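# Move bottle carrier to window bench spill tray

## Task

Pick up the empty bottle carrier from the shelved bench by the door and set it upright on the floor of the spill tray on the shelved bench by the window. The carrier must never contact the floor, or the task fails. The parked cart, pedal bin and stool are movable. When finished, release the carrier and back the robot away. The robot must not tip over or finish leaning, or the task fails.

## Robot and tools

ROBOT. A Rainbow Robotics RB-Y1: a wheeled base (two drive wheels, two rear casters, 0.66 m long, 0.58 m wide, front edge 0.10 m ahead of the wheel axle), a folding torso (leg with ankle, knee, hip), a head with a camera, and two 7-joint arms, each with a parallel gripper and a wrist camera. The base cannot slide sideways. A bent leg may poke out past the front edge.

FRAMES. Base frame: origin on the floor midway between the drive wheels, x forward, y to the left, z up. The chest, left_hand and right_hand positions in the state are reported in this frame. A hand point is the spot between its finger pads; fingers point along the hand's -z and close along its x. Printed hand positions can be off, worse when reaching far. Odometry is the base frame as it was at scene start; base_odometry counts wheel rotation only, so wheel slip looks like travel. Heading runs -3.142 to 3.142, positive to the left.

execute_actions. Argument "actions": a list holding one action or none (empty just returns state and images). Optional "cameras": list from head_camera, left_wrist_camera, right_wrist_camera, all; omitted/null/["all"] gives every camera, [] gives none. The "pictures" line lists image order. An action may contain:
- "base": exactly one relative command from the current base position. {"translate_m": d} drives straight d metres, -3 to 3, forward positive. {"rotate_rad": d} spins in place d radians, -3.2 to 3.2, left/counter-clockwise positive. A drive longer than 8.667 s at top speed is refused.
- "joints": a dict of absolute joint targets by name, radians or metres. Ranges: torso_squat_rad 0 to 1.2 (bigger lowers the level chest); torso_shift_rad -0.3 to 0.6 (positive pushes hips forward); torso_pitch_rad -0.2 to 1.4 (positive leans forward); torso_yaw_rad -1.5 to 1.5 (positive left). Per arm (prefix left_ or right_): shoulder_pitch -2.356 to 2.356 (0 hanging, negative raises forward/up/in); shoulder_roll left 0 to 3.141, right -3.141 to 0 (away from the body lifts the arm sideways); shoulder_yaw -2.094 to 2.094; elbow -2.617 to 0.01 (0 straight, negative bends forward); forearm_roll -3.141 to 3.141; wrist_pitch -1.57 to 1.919 (negative tips hand forward); hand_roll -2.705 to 2.705; gripper_m 0 to 0.1 (gap between pads). Yaw and roll signs are the same for both arms (positive left / counter-clockwise seen from above when hanging). head_pan_rad -0.523 to 0.523 (positive left, relative to chest); head_tilt_rad -0.35 to 1.57 (positive looks down). Tolerance for done is ±0.02 rad, grippers ±0.004 m.
- "speeds": caps for this action only: translate_m 0.05 to 0.4 m/s, rotate_rad 0.1 to 1.509 rad/s (defaults are the maxima).
- "min_time_s": 0.1 to 8, lower bound on the duration of each arm/head motion.
All parts start together. Any joint or base left out may keep driving to its previous target. Unknown keys or out-of-range values reject the whole call with no motion. No action runs past 15 s. Torso combos must satisfy: squat+shift <= 1.52; squat-shift+pitch <= 1.57; shift+0.5pitch-0.4squat <= 0.7; shift+0.3pitch-0.5squat <= 0.39, otherwise the torso stops short as off_target.

wait: "seconds" 0 to 10; nothing new is commanded; returns state and images.
zoom_image: "camera" and "region" [x0, y0, x1, y1] pixels from the top-left of that camera's latest full image, at most 504x504. Head image is 896x504, wrist images 644x364.
finished_scene: "scene" number; ends the scene irreversibly once the last command is held and reports success. Replying with no tool call also ends everything.

RESULTS. base_status/joint_status per motion: done; off_target (rested short, may still push); time_out; contact_stop (arm or torso met firm resistance); stopped_with_arm (torso halted because an arm contact-stopped); limit_stop_at_<name>; limit_stop_at_own_body (self-collision guard, nothing touching: move that arm or the torso apart). A contact stop in one joint halts its whole group (torso, or one arm) and targets are dropped. "joint command not followed" plus a cause line means an arm's targets were withheld (self or arm-to-arm collision check); the gripper still acts and those targets may be retried later. on_its_own shows uncommanded parts, with "held at" being the held target. After a stop, first back off the arms, then the torso, each in its own action. If both hands hold one object and the torso contact-stops instantly with nothing in the way, resend every arm joint (not grippers) at its current reading, then resend the torso. A stop in one call cancels later motion calls in the same reply.

GRASPING. To grip, command an opening at least 0.005 m narrower than the object; off_target is then expected. Each arm carries up to 3 kg; a heavy load far forward can tip the robot with no protection.

AVOID. The base keeps pushing when it hits furniture, and the leg can shove the robot backward unseen by odometry. Never let the arms strike or squeeze each other, grippers included. Joint torque reaching its limit (shoulders 63.7, elbow 32.7, forearm/wrist/hand 22.7 N m, load included) freezes the robot for 10 s. Holding loads heats motors: a warning from 65 °C, brakes at 80 °C. Avoid drops, slips, slams and hard pushes; a loose object may occasionally get nudged. Cameras carry small calibration errors, larger for the wrist cameras at long reach.

Each tool is called after ">>>" in YAML: its name, and indented under it one key for each argument.

## Session

>>> execute_actions:
  actions: []

Scene clock: 0.00 s.
base_odometry: x=+0.000 y=+0.000 heading=+0.000 (m, m, rad; odometry frame)
base_status: not commanded
joint_positions: torso_squat_rad=+0.350 torso_shift_rad=-0.001 torso_pitch_rad=+0.000 torso_yaw_rad=+0.000 left_shoulder_pitch_rad=+0.037 left_shoulder_roll_rad=+0.039 left_shoulder_yaw_rad=+0.040 left_elbow_rad=-0.256 left_forearm_roll_rad=+0.023 left_wrist_pitch_rad=-0.010 left_hand_roll_rad=+0.017 left_gripper_m=+0.101 right_shoulder_pitch_rad=+0.005 right_shoulder_roll_rad=+0.000 right_shoulder_yaw_rad=+0.051 right_elbow_rad=-0.196 right_forearm_roll_rad=+0.025 right_wrist_pitch_rad=-0.009 right_hand_roll_rad=+0.036 right_gripper_m=+0.100 head_pan_rad=+0.000 head_tilt_rad=+0.399
joint_status: not commanded
chest: x=-0.2285 y=-0.0006 z=+1.2474 quat_wxyz=(+1.000, +0.001, +0.000, +0.000) (m; base frame)
left_hand: x=-0.1290 y=+0.2562 z=+0.5706 quat_wxyz=(+0.992, +0.022, -0.116, +0.043) (m; base frame)
right_hand: x=-0.1346 y=-0.2151 z=+0.5679 quat_wxyz=(+0.993, +0.000, -0.100, +0.055) (m; base frame)
pictures: head_camera, left_wrist_camera, right_wrist_camera
Images, in order (width x height): head_camera 896x504, left_wrist_camera 644x364, right_wrist_camera 644x364.

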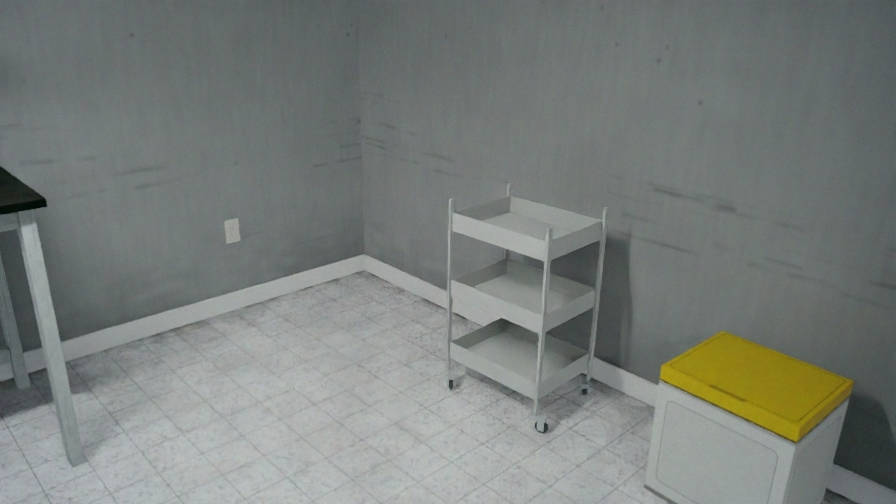

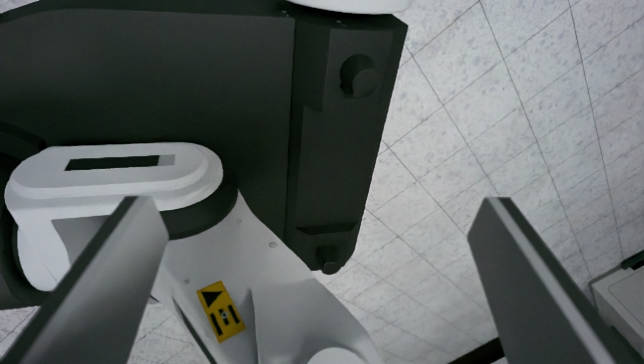

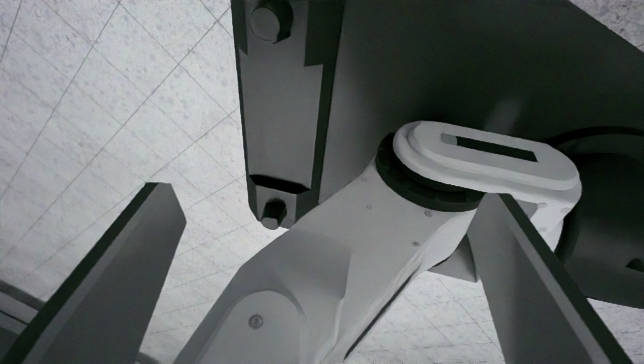

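>>> execute_actions:
  actions:
    - {"base":{"rotate_rad":1.0},"joints":{"head_tilt_rad":0.25}}
  cameras: ["head_camera"]

>>> execute_actions:
  actions:
    - {"base":{"rotate_rad":1.1}}
  cameras: ["head_camera"]

>>> execute_actions:
  actions:
    - {"base":{"rotate_rad":1.1}}
  cameras: ["head_camera"]

>>> execute_actions:
  actions:
    - {"base":{"rotate_rad":1.1}}
  cameras: ["head_camera"]

>>> execute_actions:
  actions:
    - {"base":{"rotate_rad":1.1}}
  cameras: ["head_camera"]

Scene clock: 3.50 s.
base_odometry: x=+0.000 y=+0.000 heading=+1.000 (m, m, rad; odometry frame)
base_status: done
joint_positions: torso_squat_rad=+0.350 torso_shift_rad=-0.001 torso_pitch_rad=+0.000 torso_yaw_rad=+0.000 left_shoulder_pitch_rad=+0.037 left_shoulder_roll_rad=+0.039 left_shoulder_yaw_rad=+0.040 left_elbow_rad=-0.256 left_forearm_roll_rad=+0.023 left_wrist_pitch_rad=-0.010 left_hand_roll_rad=+0.017 left_gripper_m=+0.101 right_shoulder_pitch_rad=+0.005 right_shoulder_roll_rad=+0.000 right_shoulder_yaw_rad=+0.051 right_elbow_rad=-0.196 right_forearm_roll_rad=+0.025 right_wrist_pitch_rad=-0.009 right_hand_roll_rad=+0.036 right_gripper_m=+0.100 head_pan_rad=+0.000 head_tilt_rad=+0.250
joint_status: all done
chest: x=-0.2285 y=-0.0006 z=+1.2474 quat_wxyz=(+1.000, +0.001, +0.000, +0.000) (m; base frame)
left_hand: x=-0.1290 y=+0.2562 z=+0.5706 quat_wxyz=(+0.992, +0.022, -0.116, +0.043) (m; base frame)
right_hand: x=-0.1346 y=-0.2152 z=+0.5679 quat_wxyz=(+0.993, +0.000, -0.100, +0.055) (m; base frame)
pictures: head_camera
camera_calibration (this result's frames):
head_camera: T_world_to_cam=[[0.0208348, -0.999218, 0.0336161, -0.0462759], [-0.193023, -0.037011, -0.980496, 1.43358], [0.980973, 0.0139398, -0.193643, 0.424877], [0, 0, 0, 1]] pos_world=[-0.139115, 0.000895846, 1.48945]
Images, in order (width x height): head_camera 896x504.

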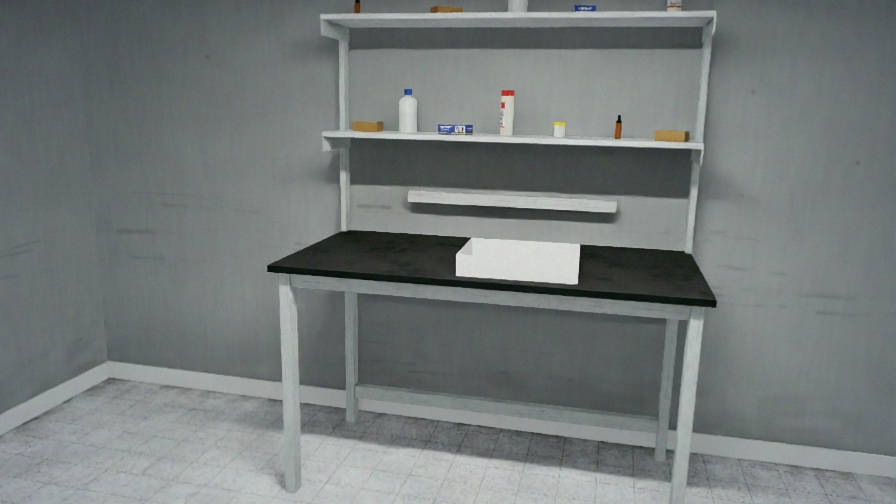

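Scene clock: 6.93 s.
base_odometry: x=+0.000 y=+0.000 heading=+2.099 (m, m, rad; odometry frame)
base_status: done
joint_positions: torso_squat_rad=+0.350 torso_shift_rad=-0.001 torso_pitch_rad=+0.000 torso_yaw_rad=+0.000 left_shoulder_pitch_rad=+0.037 left_shoulder_roll_rad=+0.039 left_shoulder_yaw_rad=+0.040 left_elbow_rad=-0.256 left_forearm_roll_rad=+0.023 left_wrist_pitch_rad=-0.010 left_hand_roll_rad=+0.017 left_gripper_m=+0.101 right_shoulder_pitch_rad=+0.005 right_shoulder_roll_rad=+0.000 right_shoulder_yaw_rad=+0.051 right_elbow_rad=-0.196 right_forearm_roll_rad=+0.025 right_wrist_pitch_rad=-0.009 right_hand_roll_rad=+0.036 right_gripper_m=+0.100 head_pan_rad=+0.000 head_tilt_rad=+0.250
joint_status: not commanded
chest: x=-0.2285 y=-0.0006 z=+1.2474 quat_wxyz=(+1.000, +0.001, +0.000, +0.000) (m; base frame)
left_hand: x=-0.1290 y=+0.2561 z=+0.5706 quat_wxyz=(+0.992, +0.022, -0.116, +0.043) (m; base frame)
right_hand: x=-0.1346 y=-0.2152 z=+0.5679 quat_wxyz=(+0.993, +0.000, -0.100, +0.055) (m; base frame)
pictures: head_camera
camera_calibration (this result's frames):
head_camera: T_world_to_cam=[[0.0208347, -0.999217, 0.0336273, -0.0462841], [-0.193023, -0.037022, -0.980495, 1.43358], [0.980973, 0.0139375, -0.193643, 0.424877], [0, 0, 0, 1]] pos_world=[-0.139115, 0.000904265, 1.48945]
Images, in order (width x height): head_camera 896x504.

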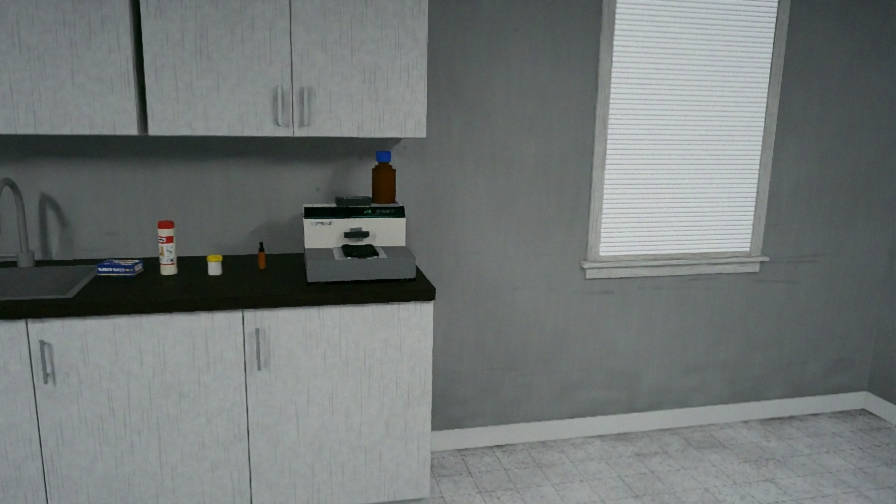

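Scene clock: 10.47 s.
base_odometry: x=+0.000 y=+0.000 heading=-3.085 (m, m, rad; odometry frame)
base_status: done
joint_positions: torso_squat_rad=+0.350 torso_shift_rad=-0.001 torso_pitch_rad=+0.000 torso_yaw_rad=+0.000 left_shoulder_pitch_rad=+0.037 left_shoulder_roll_rad=+0.039 left_shoulder_yaw_rad=+0.040 left_elbow_rad=-0.256 left_forearm_roll_rad=+0.023 left_wrist_pitch_rad=-0.010 left_hand_roll_rad=+0.017 left_gripper_m=+0.101 right_shoulder_pitch_rad=+0.005 right_shoulder_roll_rad=+0.000 right_shoulder_yaw_rad=+0.051 right_elbow_rad=-0.196 right_forearm_roll_rad=+0.025 right_wrist_pitch_rad=-0.009 right_hand_roll_rad=+0.036 right_gripper_m=+0.100 head_pan_rad=+0.000 head_tilt_rad=+0.250
joint_status: not commanded
chest: x=-0.2285 y=-0.0006 z=+1.2474 quat_wxyz=(+1.000, +0.001, +0.000, +0.000) (m; base frame)
left_hand: x=-0.1290 y=+0.2561 z=+0.5706 quat_wxyz=(+0.992, +0.022, -0.116, +0.043) (m; base frame)
right_hand: x=-0.1347 y=-0.2152 z=+0.5679 quat_wxyz=(+0.993, +0.000, -0.100, +0.055) (m; base frame)
pictures: head_camera
camera_calibration (this result's frames):
head_camera: T_world_to_cam=[[0.0208344, -0.999217, 0.0336356, -0.0462904], [-0.193023, -0.03703, -0.980495, 1.43358], [0.980973, 0.0139356, -0.193643, 0.424877], [0, 0, 0, 1]] pos_world=[-0.139115, 0.000910314, 1.48945]
Images, in order (width x height): head_camera 896x504.

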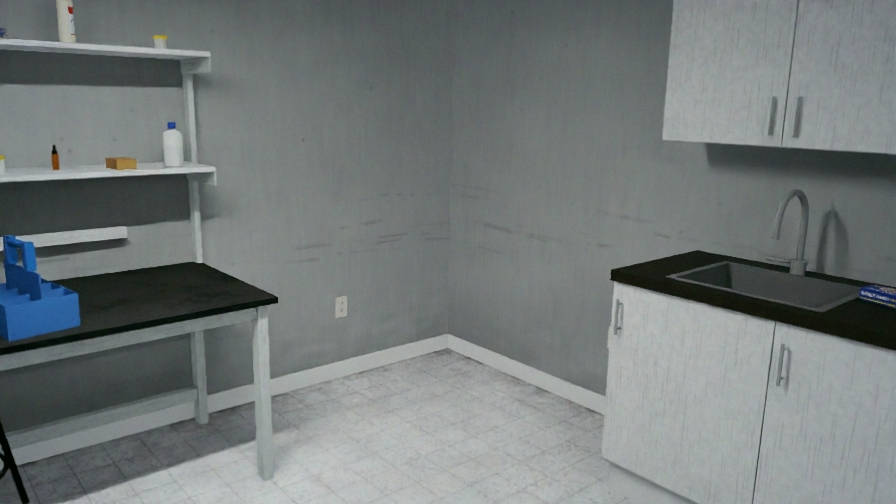

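Scene clock: 14.00 s.
base_odometry: x=+0.000 y=+0.000 heading=-1.985 (m, m, rad; odometry frame)
base_status: done
joint_positions: torso_squat_rad=+0.350 torso_shift_rad=-0.001 torso_pitch_rad=+0.000 torso_yaw_rad=+0.000 left_shoulder_pitch_rad=+0.037 left_shoulder_roll_rad=+0.039 left_shoulder_yaw_rad=+0.040 left_elbow_rad=-0.256 left_forearm_roll_rad=+0.023 left_wrist_pitch_rad=-0.010 left_hand_roll_rad=+0.017 left_gripper_m=+0.101 right_shoulder_pitch_rad=+0.005 right_shoulder_roll_rad=+0.000 right_shoulder_yaw_rad=+0.051 right_elbow_rad=-0.196 right_forearm_roll_rad=+0.025 right_wrist_pitch_rad=-0.009 right_hand_roll_rad=+0.036 right_gripper_m=+0.100 head_pan_rad=+0.000 head_tilt_rad=+0.250
joint_status: not commanded
chest: x=-0.2285 y=-0.0006 z=+1.2474 quat_wxyz=(+1.000, +0.001, +0.000, +0.000) (m; base frame)
left_hand: x=-0.1290 y=+0.2561 z=+0.5706 quat_wxyz=(+0.992, +0.021, -0.116, +0.043) (m; base frame)
right_hand: x=-0.1347 y=-0.2152 z=+0.5679 quat_wxyz=(+0.993, +0.000, -0.100, +0.055) (m; base frame)
pictures: head_camera
camera_calibration (this result's frames):
head_camera: T_world_to_cam=[[0.0208346, -0.999217, 0.0336451, -0.0462973], [-0.193023, -0.0370394, -0.980495, 1.43358], [0.980973, 0.013934, -0.193643, 0.424877], [0, 0, 0, 1]] pos_world=[-0.139115, 0.000917631, 1.48945]
Images, in order (width x height): head_camera 896x504.

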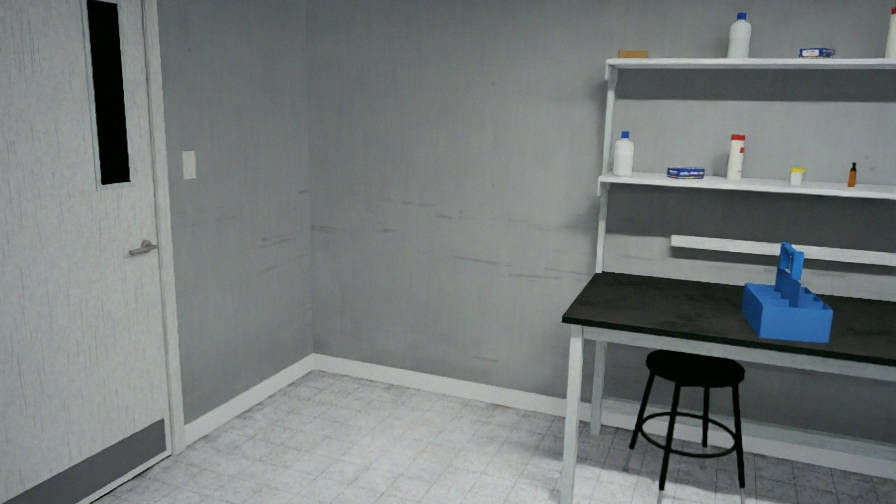

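Scene clock: 17.53 s.
base_odometry: x=+0.000 y=+0.000 heading=-0.886 (m, m, rad; odometry frame)
base_status: done
joint_positions: torso_squat_rad=+0.350 torso_shift_rad=-0.001 torso_pitch_rad=+0.000 torso_yaw_rad=+0.000 left_shoulder_pitch_rad=+0.037 left_shoulder_roll_rad=+0.039 left_shoulder_yaw_rad=+0.040 left_elbow_rad=-0.256 left_forearm_roll_rad=+0.023 left_wrist_pitch_rad=-0.010 left_hand_roll_rad=+0.017 left_gripper_m=+0.101 right_shoulder_pitch_rad=+0.005 right_shoulder_roll_rad=+0.000 right_shoulder_yaw_rad=+0.051 right_elbow_rad=-0.196 right_forearm_roll_rad=+0.025 right_wrist_pitch_rad=-0.009 right_hand_roll_rad=+0.036 right_gripper_m=+0.100 head_pan_rad=+0.000 head_tilt_rad=+0.250
joint_status: not commanded
chest: x=-0.2285 y=-0.0005 z=+1.2474 quat_wxyz=(+1.000, +0.001, +0.000, +0.000) (m; base frame)
left_hand: x=-0.1290 y=+0.2561 z=+0.5706 quat_wxyz=(+0.992, +0.021, -0.116, +0.043) (m; base frame)
right_hand: x=-0.1347 y=-0.2152 z=+0.5679 quat_wxyz=(+0.993, +0.000, -0.100, +0.055) (m; base frame)
pictures: head_camera
camera_calibration (this result's frames):
head_camera: T_world_to_cam=[[0.0208347, -0.999216, 0.0336505, -0.046302], [-0.193023, -0.0370447, -0.980495, 1.43358], [0.980973, 0.013933, -0.193643, 0.424877], [0, 0, 0, 1]] pos_world=[-0.139115, 0.000920896, 1.48945]
Images, in order (width x height): head_camera 896x504.

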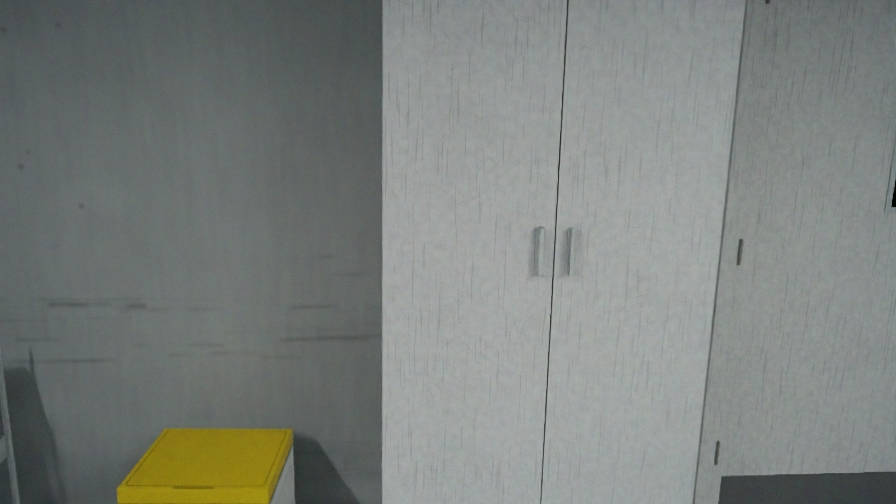

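>>> execute_actions:
  actions:
    - {"base":{"rotate_rad":-1.72},"joints":{"left_shoulder_pitch_rad":-0.3,"left_elbow_rad":-1.27,"left_hand_roll_rad":1.57,"head_tilt_rad":0.5}}
  cameras: []

>>> execute_actions:
  actions:
    - {"base":{"translate_m":1.0}}
  cameras: ["head_camera","left_wrist_camera"]

Scene clock: 21.87 s.
base_odometry: x=+0.000 y=+0.000 heading=-2.605 (m, m, rad; odometry frame)
base_status: done
joint_positions: torso_squat_rad=+0.350 torso_shift_rad=-0.001 torso_pitch_rad=+0.000 torso_yaw_rad=+0.000 left_shoulder_pitch_rad=-0.300 left_shoulder_roll_rad=+0.039 left_shoulder_yaw_rad=+0.040 left_elbow_rad=-1.270 left_forearm_roll_rad=+0.023 left_wrist_pitch_rad=-0.010 left_hand_roll_rad=+1.570 left_gripper_m=+0.101 right_shoulder_pitch_rad=+0.005 right_shoulder_roll_rad=+0.000 right_shoulder_yaw_rad=+0.051 right_elbow_rad=-0.196 right_forearm_roll_rad=+0.025 right_wrist_pitch_rad=-0.009 right_hand_roll_rad=+0.036 right_gripper_m=+0.100 head_pan_rad=+0.000 head_tilt_rad=+0.500
joint_status: all done
chest: x=-0.2285 y=-0.0006 z=+1.2474 quat_wxyz=(+1.000, +0.001, +0.000, +0.000) (m; base frame)
left_hand: x=+0.3644 y=+0.2007 z=+1.0348 quat_wxyz=(+0.519, -0.506, -0.490, +0.483) (m; base frame)
right_hand: x=-0.1346 y=-0.2152 z=+0.5679 quat_wxyz=(+0.993, +0.000, -0.100, +0.055) (m; base frame)
pictures: none
No camera images: the call's "cameras" was empty. Leave "cameras" out to get every camera's image.

Scene clock: 26.10 s.
base_odometry: x=-0.860 y=-0.511 heading=-2.606 (m, m, rad; odometry frame)
base_status: done
joint_positions: torso_squat_rad=+0.350 torso_shift_rad=-0.001 torso_pitch_rad=+0.000 torso_yaw_rad=+0.000 left_shoulder_pitch_rad=-0.300 left_shoulder_roll_rad=+0.039 left_shoulder_yaw_rad=+0.040 left_elbow_rad=-1.270 left_forearm_roll_rad=+0.023 left_wrist_pitch_rad=-0.010 left_hand_roll_rad=+1.570 left_gripper_m=+0.101 right_shoulder_pitch_rad=+0.005 right_shoulder_roll_rad=+0.000 right_shoulder_yaw_rad=+0.051 right_elbow_rad=-0.196 right_forearm_roll_rad=+0.025 right_wrist_pitch_rad=-0.009 right_hand_roll_rad=+0.036 right_gripper_m=+0.100 head_pan_rad=+0.000 head_tilt_rad=+0.500
joint_status: not commanded
chest: x=-0.2284 y=-0.0006 z=+1.2474 quat_wxyz=(+1.000, +0.001, +0.000, +0.000) (m; base frame)
left_hand: x=+0.3644 y=+0.2008 z=+1.0347 quat_wxyz=(+0.519, -0.506, -0.490, +0.483) (m; base frame)
right_hand: x=-0.1346 y=-0.2152 z=+0.5679 quat_wxyz=(+0.993, +0.000, -0.100, +0.055) (m; base frame)
pictures: head_camera, left_wrist_camera
camera_calibration (this result's frames):
head_camera: T_world_to_cam=[[0.0288192, -0.999213, 0.0272573, -0.0354084], [-0.429627, -0.0370035, -0.902248, 1.27149], [0.902546, 0.0142916, -0.430355, 0.751255], [0, 0, 0, 1]] pos_world=[-0.130758, 0.000932305, 1.47147]
left_wrist_camera: T_world_to_cam=[[0.0540741, 0.998506, 0.00782428, -0.231507], [-0.655246, 0.0295699, 0.754837, -0.522967], [0.753478, -0.045944, 0.655866, -0.855933], [0, 0, 0, 1]] pos_world=[0.314773, 0.2073, 0.957944]
Images, in order (width x height): head_camera 896x504, left_wrist_camera 644x364.

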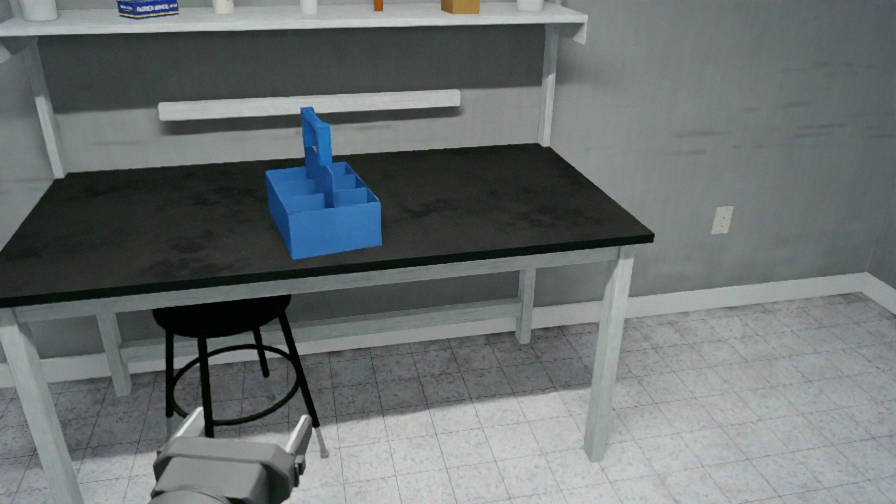

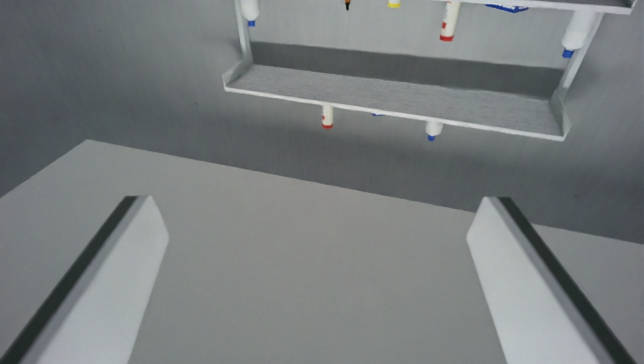

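>>> execute_actions:
  actions:
    - {"base":{"translate_m":0.8},"joints":{"left_shoulder_yaw_rad":0.3,"left_hand_roll_rad":-1.57,"head_tilt_rad":0.7,"head_pan_rad":0.2}}
  cameras: ["head_camera","left_wrist_camera"]

Scene clock: 29.77 s.
base_odometry: x=-1.548 y=-0.919 heading=-2.607 (m, m, rad; odometry frame)
base_status: done
joint_positions: torso_squat_rad=+0.350 torso_shift_rad=-0.001 torso_pitch_rad=+0.000 torso_yaw_rad=+0.000 left_shoulder_pitch_rad=-0.300 left_shoulder_roll_rad=+0.039 left_shoulder_yaw_rad=+0.300 left_elbow_rad=-1.270 left_forearm_roll_rad=+0.023 left_wrist_pitch_rad=-0.010 left_hand_roll_rad=-1.570 left_gripper_m=+0.101 right_shoulder_pitch_rad=+0.005 right_shoulder_roll_rad=+0.000 right_shoulder_yaw_rad=+0.051 right_elbow_rad=-0.196 right_forearm_roll_rad=+0.025 right_wrist_pitch_rad=-0.009 right_hand_roll_rad=+0.036 right_gripper_m=+0.100 head_pan_rad=+0.200 head_tilt_rad=+0.700
joint_status: all done
chest: x=-0.2284 y=-0.0006 z=+1.2474 quat_wxyz=(+1.000, +0.001, +0.000, +0.000) (m; base frame)
left_hand: x=+0.3553 y=+0.3265 z=+1.0353 quat_wxyz=(+0.560, +0.533, -0.462, -0.434) (m; base frame)
right_hand: x=-0.1346 y=-0.2152 z=+0.5679 quat_wxyz=(+0.993, +0.000, -0.100, +0.055) (m; base frame)
pictures: head_camera, left_wrist_camera
camera_calibration (this result's frames):
head_camera: T_world_to_cam=[[0.232049, -0.97248, 0.020888, 0.0157843], [-0.580757, -0.155741, -0.799041, 1.09081], [0.780304, 0.173286, -0.600914, 0.973011], [0, 0, 0, 1]] pos_world=[-0.129411, 0.0166243, 1.45597]
left_wrist_camera: T_world_to_cam=[[0.198101, -0.977887, 0.0670284, 0.176302], [-0.642374, -0.181175, -0.744668, 1.08352], [0.740345, 0.104462, -0.664061, 0.478373], [0, 0, 0, 1]] pos_world=[0.306941, 0.318739, 1.11272]
Images, in order (width x height): head_camera 896x504, left_wrist_camera 644x364.

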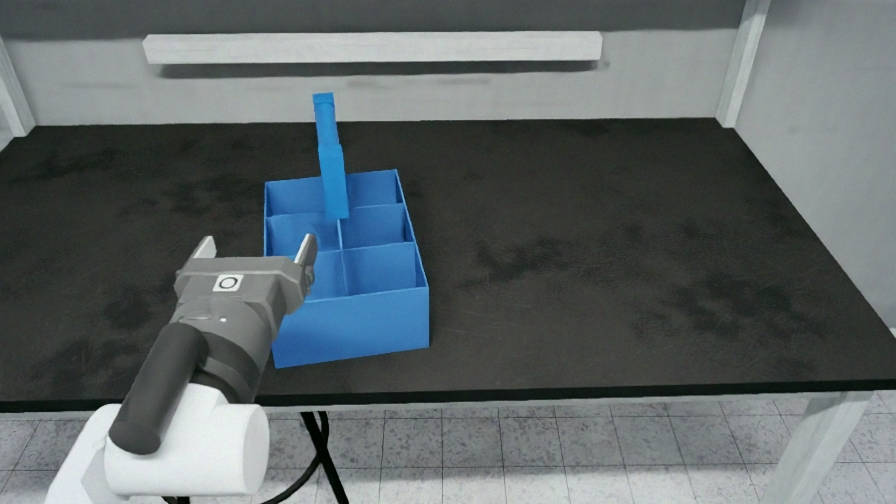

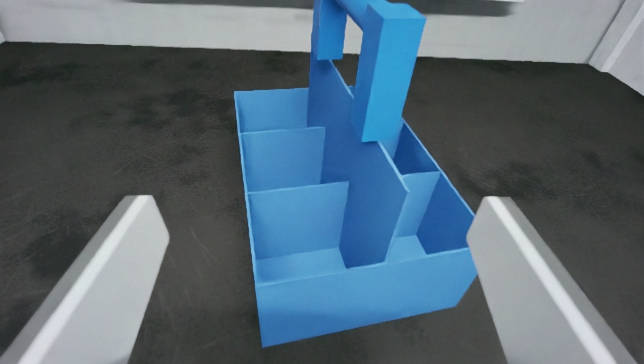

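>>> execute_actions:
  actions:
    - {"base":{"translate_m":0.19},"speeds":{"translate_m":0.1}}
  cameras: ["head_camera","left_wrist_camera"]

Scene clock: 33.40 s.
base_odometry: x=-1.711 y=-1.015 heading=-2.608 (m, m, rad; odometry frame)
base_status: done
joint_positions: torso_squat_rad=+0.350 torso_shift_rad=-0.001 torso_pitch_rad=+0.000 torso_yaw_rad=+0.000 left_shoulder_pitch_rad=-0.300 left_shoulder_roll_rad=+0.039 left_shoulder_yaw_rad=+0.300 left_elbow_rad=-1.270 left_forearm_roll_rad=+0.023 left_wrist_pitch_rad=-0.010 left_hand_roll_rad=-1.570 left_gripper_m=+0.101 right_shoulder_pitch_rad=+0.005 right_shoulder_roll_rad=+0.000 right_shoulder_yaw_rad=+0.051 right_elbow_rad=-0.196 right_forearm_roll_rad=+0.025 right_wrist_pitch_rad=-0.009 right_hand_roll_rad=+0.036 right_gripper_m=+0.100 head_pan_rad=+0.200 head_tilt_rad=+0.700
joint_status: not commanded
chest: x=-0.2284 y=-0.0006 z=+1.2474 quat_wxyz=(+1.000, +0.001, +0.000, +0.000) (m; base frame)
left_hand: x=+0.3553 y=+0.3266 z=+1.0353 quat_wxyz=(+0.560, +0.533, -0.462, -0.434) (m; base frame)
right_hand: x=-0.1346 y=-0.2152 z=+0.5679 quat_wxyz=(+0.993, +0.000, -0.100, +0.055) (m; base frame)
pictures: head_camera, left_wrist_camera
camera_calibration (this result's frames):
head_camera: T_world_to_cam=[[0.232049, -0.97248, 0.0208861, 0.0157843], [-0.580764, -0.15574, -0.799036, 1.09081], [0.780299, 0.173286, -0.600921, 0.973011], [0, 0, 0, 1]] pos_world=[-0.1294, 0.0166242, 1.45597]
left_wrist_camera: T_world_to_cam=[[0.198117, -0.977884, 0.0670247, 0.176307], [-0.642399, -0.181187, -0.744644, 1.0835], [0.74032, 0.10447, -0.664088, 0.478392], [0, 0, 0, 1]] pos_world=[0.306945, 0.318746, 1.1127]
Images, in order (width x height): head_camera 896x504, left_wrist_camera 644x364.

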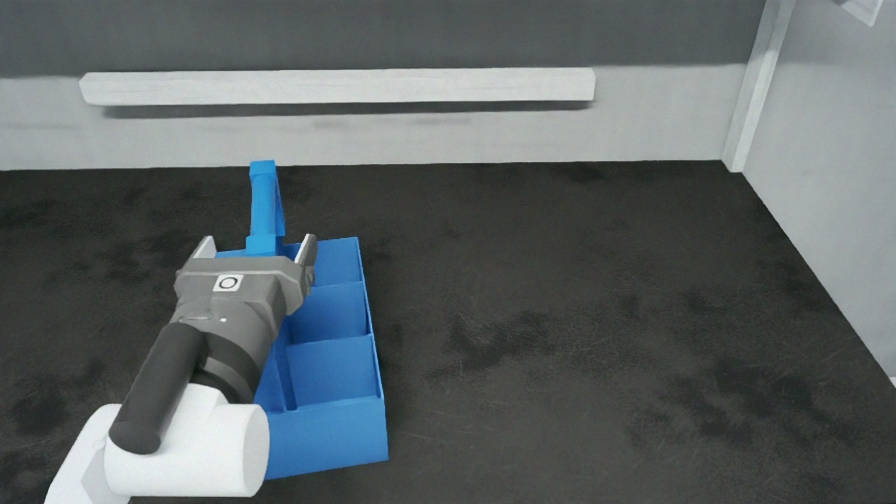

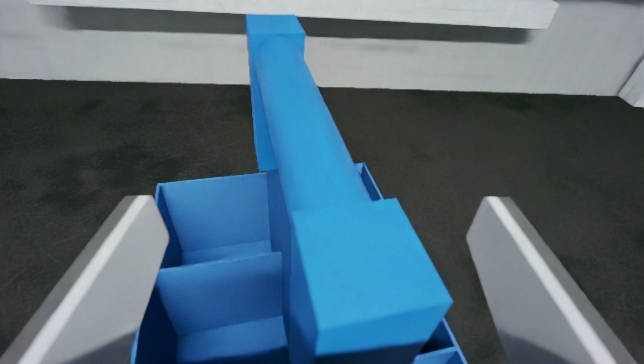

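>>> execute_actions:
  actions:
    - {"joints":{"torso_squat_rad":0.45}}
  cameras: []

>>> execute_actions:
  actions:
    - {"joints":{"left_gripper_m":0.0}}
  cameras: []

>>> execute_actions:
  actions:
    - {"joints":{"torso_squat_rad":0.0,"left_shoulder_pitch_rad":-0.4,"left_elbow_rad":-1.77,"left_wrist_pitch_rad":0.6},"min_time_s":2}
  cameras: ["head_camera"]

Scene clock: 34.63 s.
base_odometry: x=-1.711 y=-1.015 heading=-2.608 (m, m, rad; odometry frame)
base_status: not commanded
joint_positions: torso_squat_rad=+0.450 torso_shift_rad=-0.001 torso_pitch_rad=+0.000 torso_yaw_rad=+0.000 left_shoulder_pitch_rad=-0.300 left_shoulder_roll_rad=+0.039 left_shoulder_yaw_rad=+0.300 left_elbow_rad=-1.270 left_forearm_roll_rad=+0.023 left_wrist_pitch_rad=-0.010 left_hand_roll_rad=-1.570 left_gripper_m=+0.101 right_shoulder_pitch_rad=+0.005 right_shoulder_roll_rad=+0.000 right_shoulder_yaw_rad=+0.051 right_elbow_rad=-0.196 right_forearm_roll_rad=+0.025 right_wrist_pitch_rad=-0.009 right_hand_roll_rad=+0.036 right_gripper_m=+0.100 head_pan_rad=+0.200 head_tilt_rad=+0.700
joint_status: all done
chest: x=-0.2286 y=-0.0005 z=+1.2202 quat_wxyz=(+1.000, +0.001, +0.000, +0.000) (m; base frame)
left_hand: x=+0.3552 y=+0.3266 z=+1.0083 quat_wxyz=(+0.560, +0.533, -0.462, -0.434) (m; base frame)
right_hand: x=-0.1345 y=-0.2152 z=+0.5407 quat_wxyz=(+0.993, +0.000, -0.100, +0.055) (m; base frame)
pictures: none
No camera images: the call's "cameras" was empty. Leave "cameras" out to get every camera's image.

Scene clock: 36.13 s.
base_odometry: x=-1.711 y=-1.015 heading=-2.608 (m, m, rad; odometry frame)
base_status: not commanded
joint_positions: torso_squat_rad=+0.450 torso_shift_rad=-0.001 torso_pitch_rad=+0.000 torso_yaw_rad=+0.000 left_shoulder_pitch_rad=-0.300 left_shoulder_roll_rad=+0.039 left_shoulder_yaw_rad=+0.300 left_elbow_rad=-1.270 left_forearm_roll_rad=+0.023 left_wrist_pitch_rad=-0.010 left_hand_roll_rad=-1.570 left_gripper_m=+0.033 right_shoulder_pitch_rad=+0.005 right_shoulder_roll_rad=+0.000 right_shoulder_yaw_rad=+0.051 right_elbow_rad=-0.196 right_forearm_roll_rad=+0.025 right_wrist_pitch_rad=-0.009 right_hand_roll_rad=+0.036 right_gripper_m=+0.100 head_pan_rad=+0.200 head_tilt_rad=+0.700
joint_status: left_gripper_m off_target (ended at +0.033, target +0.000)
chest: x=-0.2286 y=-0.0005 z=+1.2202 quat_wxyz=(+1.000, +0.001, +0.000, +0.000) (m; base frame)
left_hand: x=+0.3552 y=+0.3266 z=+1.0083 quat_wxyz=(+0.560, +0.533, -0.462, -0.434) (m; base frame)
right_hand: x=-0.1345 y=-0.2152 z=+0.5407 quat_wxyz=(+0.993, +0.000, -0.100, +0.055) (m; base frame)
pictures: none
No camera images: the call's "cameras" was empty. Leave "cameras" out to get every camera's image.

Scene clock: 38.43 s.
base_odometry: x=-1.711 y=-1.015 heading=-2.608 (m, m, rad; odometry frame)
base_status: not commanded
joint_positions: torso_squat_rad=+0.000 torso_shift_rad=-0.001 torso_pitch_rad=+0.000 torso_yaw_rad=+0.000 left_shoulder_pitch_rad=-0.399 left_shoulder_roll_rad=+0.039 left_shoulder_yaw_rad=+0.300 left_elbow_rad=-1.769 left_forearm_roll_rad=+0.023 left_wrist_pitch_rad=+0.600 left_hand_roll_rad=-1.570 left_gripper_m=+0.029 right_shoulder_pitch_rad=+0.005 right_shoulder_roll_rad=+0.000 right_shoulder_yaw_rad=+0.051 right_elbow_rad=-0.196 right_forearm_roll_rad=+0.025 right_wrist_pitch_rad=-0.009 right_hand_roll_rad=+0.036 right_gripper_m=+0.100 head_pan_rad=+0.200 head_tilt_rad=+0.700
joint_status: all done
on_its_own: left_gripper_m moved -0.004 toward your old target +0.000
chest: x=-0.2283 y=-0.0006 z=+1.2899 quat_wxyz=(+1.000, +0.001, +0.000, +0.000) (m; base frame)
left_hand: x=+0.3582 y=+0.3039 z=+1.2326 quat_wxyz=(+0.557, +0.513, -0.474, -0.449) (m; base frame)
right_hand: x=-0.1347 y=-0.2152 z=+0.6104 quat_wxyz=(+0.993, +0.000, -0.100, +0.055) (m; base frame)
pictures: head_camera
camera_calibration (this result's frames):
head_camera: T_world_to_cam=[[0.232053, -0.97248, 0.0208299, 0.0149401], [-0.580967, -0.155742, -0.798888, 1.12458], [0.780147, 0.173283, -0.601119, 0.998713], [0, 0, 0, 1]] pos_world=[-0.129266, 0.0166131, 1.49845]
Images, in order (width x height): head_camera 896x504.

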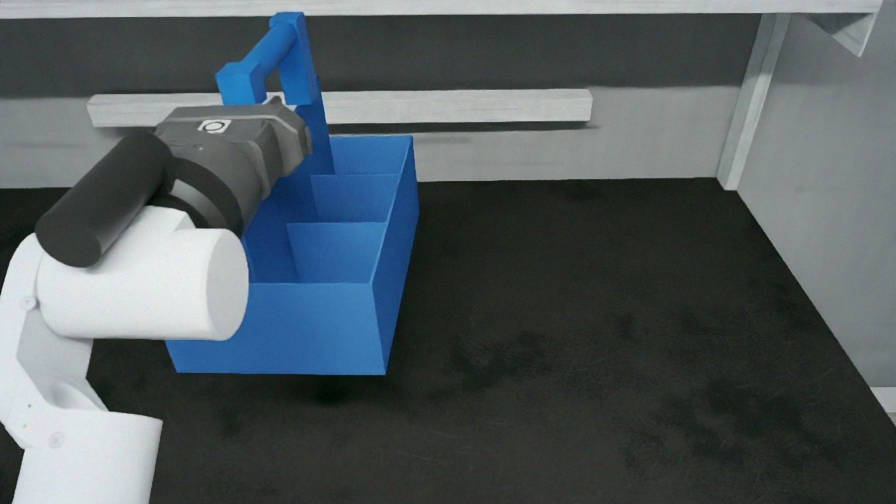

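>>> execute_actions:
  actions:
    - {"base":{"translate_m":-1.0}}
  cameras: []

>>> execute_actions:
  actions:
    - {"base":{"rotate_rad":-2.92},"joints":{"head_tilt_rad":0.5,"head_pan_rad":0},"speeds":{"rotate_rad":0.8}}
  cameras: []

>>> execute_actions:
  actions:
    - {"base":{"translate_m":2.4}}
  cameras: ["head_camera"]

Scene clock: 43.10 s.
base_odometry: x=-0.850 y=-0.507 heading=-2.609 (m, m, rad; odometry frame)
base_status: done
joint_positions: torso_squat_rad=+0.000 torso_shift_rad=-0.001 torso_pitch_rad=+0.000 torso_yaw_rad=+0.000 left_shoulder_pitch_rad=-0.399 left_shoulder_roll_rad=+0.039 left_shoulder_yaw_rad=+0.300 left_elbow_rad=-1.769 left_forearm_roll_rad=+0.023 left_wrist_pitch_rad=+0.600 left_hand_roll_rad=-1.570 left_gripper_m=+0.029 right_shoulder_pitch_rad=+0.005 right_shoulder_roll_rad=+0.000 right_shoulder_yaw_rad=+0.051 right_elbow_rad=-0.196 right_forearm_roll_rad=+0.025 right_wrist_pitch_rad=-0.009 right_hand_roll_rad=+0.036 right_gripper_m=+0.100 head_pan_rad=+0.200 head_tilt_rad=+0.700
joint_status: not commanded
chest: x=-0.2284 y=-0.0006 z=+1.2899 quat_wxyz=(+1.000, +0.001, +0.000, +0.000) (m; base frame)
left_hand: x=+0.3581 y=+0.3039 z=+1.2328 quat_wxyz=(+0.557, +0.513, -0.474, -0.449) (m; base frame)
right_hand: x=-0.1347 y=-0.2152 z=+0.6104 quat_wxyz=(+0.993, +0.000, -0.100, +0.055) (m; base frame)
pictures: none
No camera images: the call's "cameras" was empty. Leave "cameras" out to get every camera's image.

Scene clock: 48.67 s.
base_odometry: x=-0.850 y=-0.507 heading=+0.755 (m, m, rad; odometry frame)
base_status: done
joint_positions: torso_squat_rad=+0.000 torso_shift_rad=-0.001 torso_pitch_rad=+0.000 torso_yaw_rad=+0.000 left_shoulder_pitch_rad=-0.399 left_shoulder_roll_rad=+0.039 left_shoulder_yaw_rad=+0.300 left_elbow_rad=-1.769 left_forearm_roll_rad=+0.023 left_wrist_pitch_rad=+0.600 left_hand_roll_rad=-1.570 left_gripper_m=+0.029 right_shoulder_pitch_rad=+0.005 right_shoulder_roll_rad=+0.000 right_shoulder_yaw_rad=+0.051 right_elbow_rad=-0.196 right_forearm_roll_rad=+0.025 right_wrist_pitch_rad=-0.009 right_hand_roll_rad=+0.036 right_gripper_m=+0.100 head_pan_rad=+0.000 head_tilt_rad=+0.500
joint_status: all done
chest: x=-0.2284 y=-0.0006 z=+1.2899 quat_wxyz=(+1.000, +0.001, +0.000, +0.000) (m; base frame)
left_hand: x=+0.3581 y=+0.3039 z=+1.2328 quat_wxyz=(+0.557, +0.513, -0.474, -0.449) (m; base frame)
right_hand: x=-0.1347 y=-0.2152 z=+0.6104 quat_wxyz=(+0.993, +0.000, -0.100, +0.055) (m; base frame)
pictures: none
No camera images: the call's "cameras" was empty. Leave "cameras" out to get every camera's image.

Scene clock: 56.33 s.
base_odometry: x=+0.899 y=+1.137 heading=+0.754 (m, m, rad; odometry frame)
base_status: done
joint_positions: torso_squat_rad=+0.000 torso_shift_rad=-0.001 torso_pitch_rad=+0.000 torso_yaw_rad=+0.000 left_shoulder_pitch_rad=-0.399 left_shoulder_roll_rad=+0.039 left_shoulder_yaw_rad=+0.300 left_elbow_rad=-1.769 left_forearm_roll_rad=+0.023 left_wrist_pitch_rad=+0.600 left_hand_roll_rad=-1.570 left_gripper_m=+0.029 right_shoulder_pitch_rad=+0.005 right_shoulder_roll_rad=+0.000 right_shoulder_yaw_rad=+0.051 right_elbow_rad=-0.196 right_forearm_roll_rad=+0.025 right_wrist_pitch_rad=-0.009 right_hand_roll_rad=+0.036 right_gripper_m=+0.100 head_pan_rad=+0.000 head_tilt_rad=+0.500
joint_status: not commanded
chest: x=-0.2284 y=-0.0006 z=+1.2899 quat_wxyz=(+1.000, +0.001, +0.000, +0.000) (m; base frame)
left_hand: x=+0.3582 y=+0.3039 z=+1.2328 quat_wxyz=(+0.557, +0.513, -0.474, -0.449) (m; base frame)
right_hand: x=-0.1346 y=-0.2152 z=+0.6104 quat_wxyz=(+0.993, +0.000, -0.100, +0.055) (m; base frame)
pictures: head_camera
camera_calibration (this result's frames):
head_camera: T_world_to_cam=[[0.0292169, -0.999201, 0.0272681, -0.0364979], [-0.429803, -0.0371874, -0.902156, 1.3097], [0.90245, 0.0146383, -0.430546, 0.769735], [0, 0, 0, 1]] pos_world=[-0.130669, 0.000967822, 1.51395]
Images, in order (width x height): head_camera 896x504.

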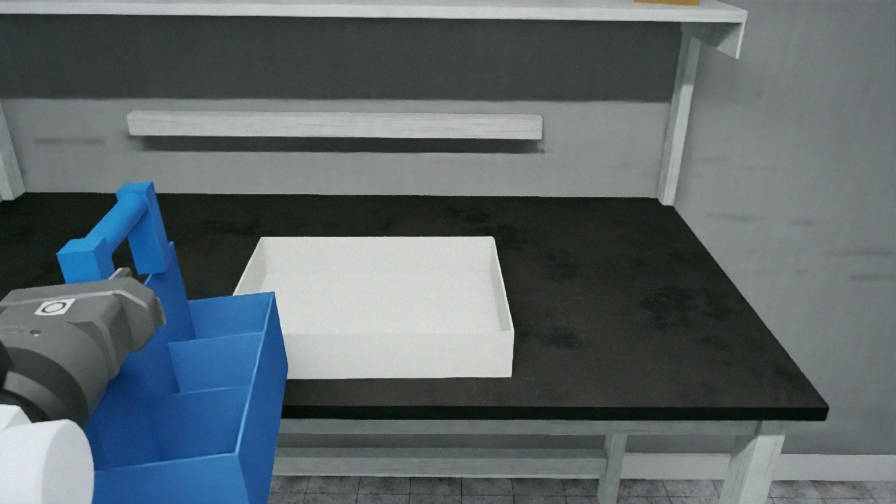

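>>> execute_actions:
  actions:
    - {"joints":{"torso_yaw_rad":-0.22,"left_shoulder_pitch_rad":-0.8,"left_elbow_rad":-1.6,"left_wrist_pitch_rad":0.83,"head_tilt_rad":0.8,"head_pan_rad":0.3},"min_time_s":2}
  cameras: ["head_camera"]

Scene clock: 58.80 s.
base_odometry: x=+0.899 y=+1.137 heading=+0.754 (m, m, rad; odometry frame)
base_status: not commanded
joint_positions: torso_squat_rad=+0.000 torso_shift_rad=-0.001 torso_pitch_rad=+0.000 torso_yaw_rad=-0.220 left_shoulder_pitch_rad=-0.799 left_shoulder_roll_rad=+0.039 left_shoulder_yaw_rad=+0.300 left_elbow_rad=-1.600 left_forearm_roll_rad=+0.023 left_wrist_pitch_rad=+0.830 left_hand_roll_rad=-1.570 left_gripper_m=+0.029 right_shoulder_pitch_rad=+0.005 right_shoulder_roll_rad=+0.000 right_shoulder_yaw_rad=+0.051 right_elbow_rad=-0.196 right_forearm_roll_rad=+0.025 right_wrist_pitch_rad=-0.009 right_hand_roll_rad=+0.036 right_gripper_m=+0.100 head_pan_rad=+0.300 head_tilt_rad=+0.800
joint_status: all done
chest: x=-0.2284 y=-0.0006 z=+1.2899 quat_wxyz=(+0.994, +0.001, +0.000, -0.110) (m; base frame)
left_hand: x=+0.4473 y=+0.0650 z=+1.3364 quat_wxyz=(+0.473, +0.398, -0.563, -0.549) (m; base frame)
right_hand: x=-0.1839 y=-0.2304 z=+0.6104 quat_wxyz=(+0.994, -0.011, -0.099, -0.054) (m; base frame)
pictures: head_camera
camera_calibration (this result's frames):
head_camera: T_world_to_cam=[[0.11616, -0.99308, 0.0173172, -0.00842411], [-0.671913, -0.0914098, -0.734967, 1.00977], [0.731464, 0.0737384, -0.677881, 1.10378], [0, 0, 0, 1]] pos_world=[-0.127918, 0.00254619, 1.49052]
Images, in order (width x height): head_camera 896x504.

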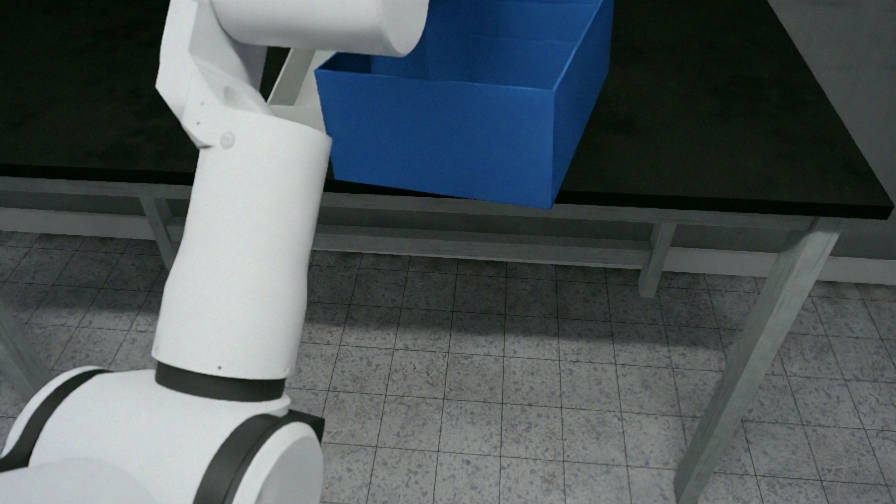

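>>> execute_actions:
  actions:
    - {"base":{"translate_m":0.38},"joints":{"torso_yaw_rad":-0.08,"head_tilt_rad":0.7},"speeds":{"translate_m":0.15}}
  cameras: ["head_camera","left_wrist_camera"]

Scene clock: 62.57 s.
base_odometry: x=+1.176 y=+1.397 heading=+0.753 (m, m, rad; odometry frame)
base_status: done
joint_positions: torso_squat_rad=+0.000 torso_shift_rad=-0.001 torso_pitch_rad=+0.000 torso_yaw_rad=-0.080 left_shoulder_pitch_rad=-0.799 left_shoulder_roll_rad=+0.039 left_shoulder_yaw_rad=+0.300 left_elbow_rad=-1.600 left_forearm_roll_rad=+0.023 left_wrist_pitch_rad=+0.830 left_hand_roll_rad=-1.570 left_gripper_m=+0.029 right_shoulder_pitch_rad=+0.005 right_shoulder_roll_rad=+0.000 right_shoulder_yaw_rad=+0.051 right_elbow_rad=-0.196 right_forearm_roll_rad=+0.025 right_wrist_pitch_rad=-0.009 right_hand_roll_rad=+0.036 right_gripper_m=+0.100 head_pan_rad=+0.300 head_tilt_rad=+0.700
joint_status: all done
chest: x=-0.2284 y=-0.0005 z=+1.2899 quat_wxyz=(+0.999, +0.001, +0.000, -0.040) (m; base frame)
left_hand: x=+0.4316 y=+0.1587 z=+1.3366 quat_wxyz=(+0.510, +0.437, -0.534, -0.514) (m; base frame)
right_hand: x=-0.1522 y=-0.2220 z=+0.6104 quat_wxyz=(+0.995, -0.004, -0.100, +0.015) (m; base frame)
pictures: head_camera, left_wrist_camera
camera_calibration (this result's frames):
head_camera: T_world_to_cam=[[0.251644, -0.967595, 0.020884, 0.0172721], [-0.577647, -0.167473, -0.798922, 1.12494], [0.77653, 0.18898, -0.601072, 0.998339], [0, 0, 0, 1]] pos_world=[-0.129769, 0.0164431, 1.49845]
left_wrist_camera: T_world_to_cam=[[-0.0953309, -0.989721, 0.1066, 0.052447], [-0.701333, -0.0092178, -0.712774, 1.28201], [0.70643, -0.142712, -0.693246, 0.73235], [0, 0, 0, 1]] pos_world=[0.386759, 0.16824, 1.41589]
Images, in order (width x height): head_camera 896x504, left_wrist_camera 644x364.

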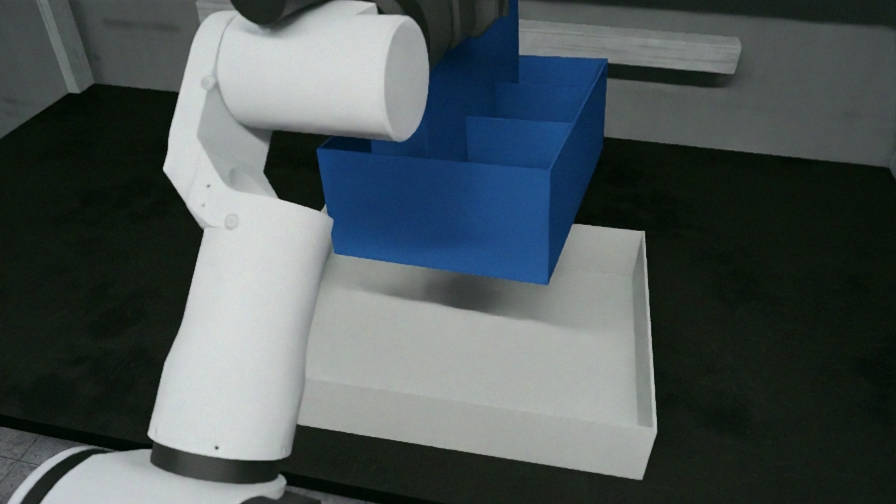

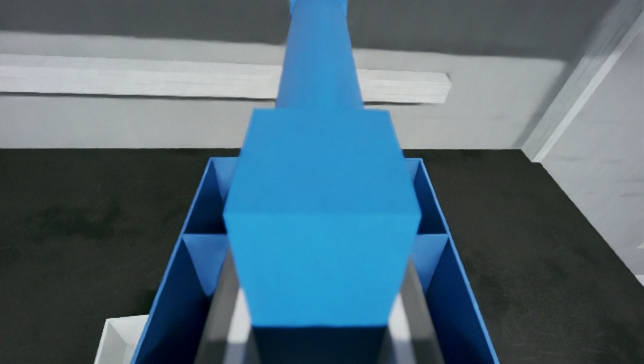

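Lower partially.

>>> execute_actions:
  actions:
    - {"joints":{"torso_squat_rad":0.55}}
  cameras: ["head_camera","left_wrist_camera"]

Scene clock: 65.23 s.
base_odometry: x=+1.176 y=+1.397 heading=+0.753 (m, m, rad; odometry frame)
base_status: not commanded
joint_positions: torso_squat_rad=+0.550 torso_shift_rad=-0.001 torso_pitch_rad=-0.001 torso_yaw_rad=-0.080 left_shoulder_pitch_rad=-0.801 left_shoulder_roll_rad=+0.039 left_shoulder_yaw_rad=+0.300 left_elbow_rad=-1.601 left_forearm_roll_rad=+0.023 left_wrist_pitch_rad=+0.829 left_hand_roll_rad=-1.570 left_gripper_m=+0.029 right_shoulder_pitch_rad=+0.005 right_shoulder_roll_rad=+0.000 right_shoulder_yaw_rad=+0.051 right_elbow_rad=-0.196 right_forearm_roll_rad=+0.025 right_wrist_pitch_rad=-0.009 right_hand_roll_rad=+0.036 right_gripper_m=+0.100 head_pan_rad=+0.300 head_tilt_rad=+0.700
joint_status: all done
chest: x=-0.2289 y=-0.0005 z=+1.1867 quat_wxyz=(+0.999, +0.001, +0.000, -0.040) (m; base frame)
left_hand: x=+0.4308 y=+0.1585 z=+1.2362 quat_wxyz=(+0.508, +0.438, -0.535, -0.513) (m; base frame)
right_hand: x=-0.1519 y=-0.2219 z=+0.5072 quat_wxyz=(+0.995, -0.004, -0.100, +0.015) (m; base frame)
pictures: head_camera, left_wrist_camera
camera_calibration (this result's frames):
head_camera: T_world_to_cam=[[0.251622, -0.967594, 0.0211496, 0.0192573], [-0.576796, -0.167472, -0.799537, 1.04309], [0.77717, 0.188982, -0.600244, 0.935824], [0, 0, 0, 1]] pos_world=[-0.130488, 0.0164675, 1.39531]
left_wrist_camera: T_world_to_cam=[[-0.0961333, -0.989704, 0.106036, 0.0639622], [-0.697406, -0.00903624, -0.716619, 1.21298], [0.710199, -0.142841, -0.689357, 0.656842], [0, 0, 0, 1]] pos_world=[0.3856, 0.168088, 1.31526]
Images, in order (width x height): head_camera 896x504, left_wrist_camera 644x364.

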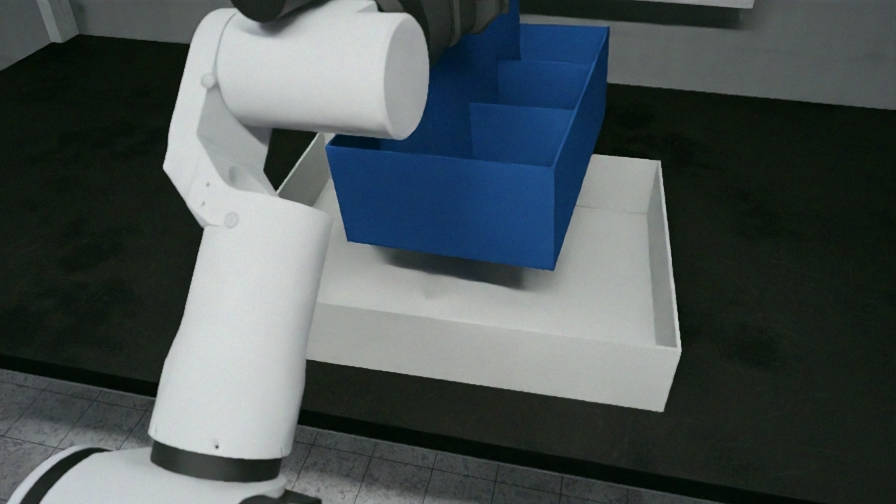

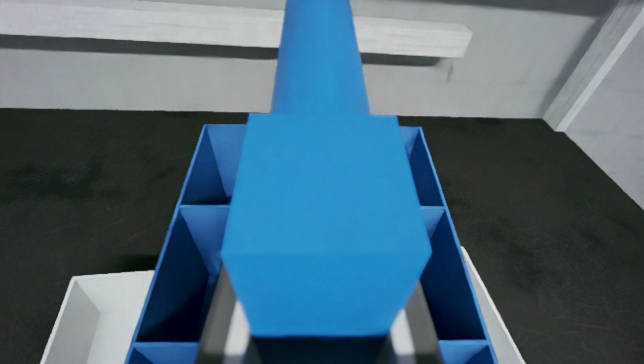

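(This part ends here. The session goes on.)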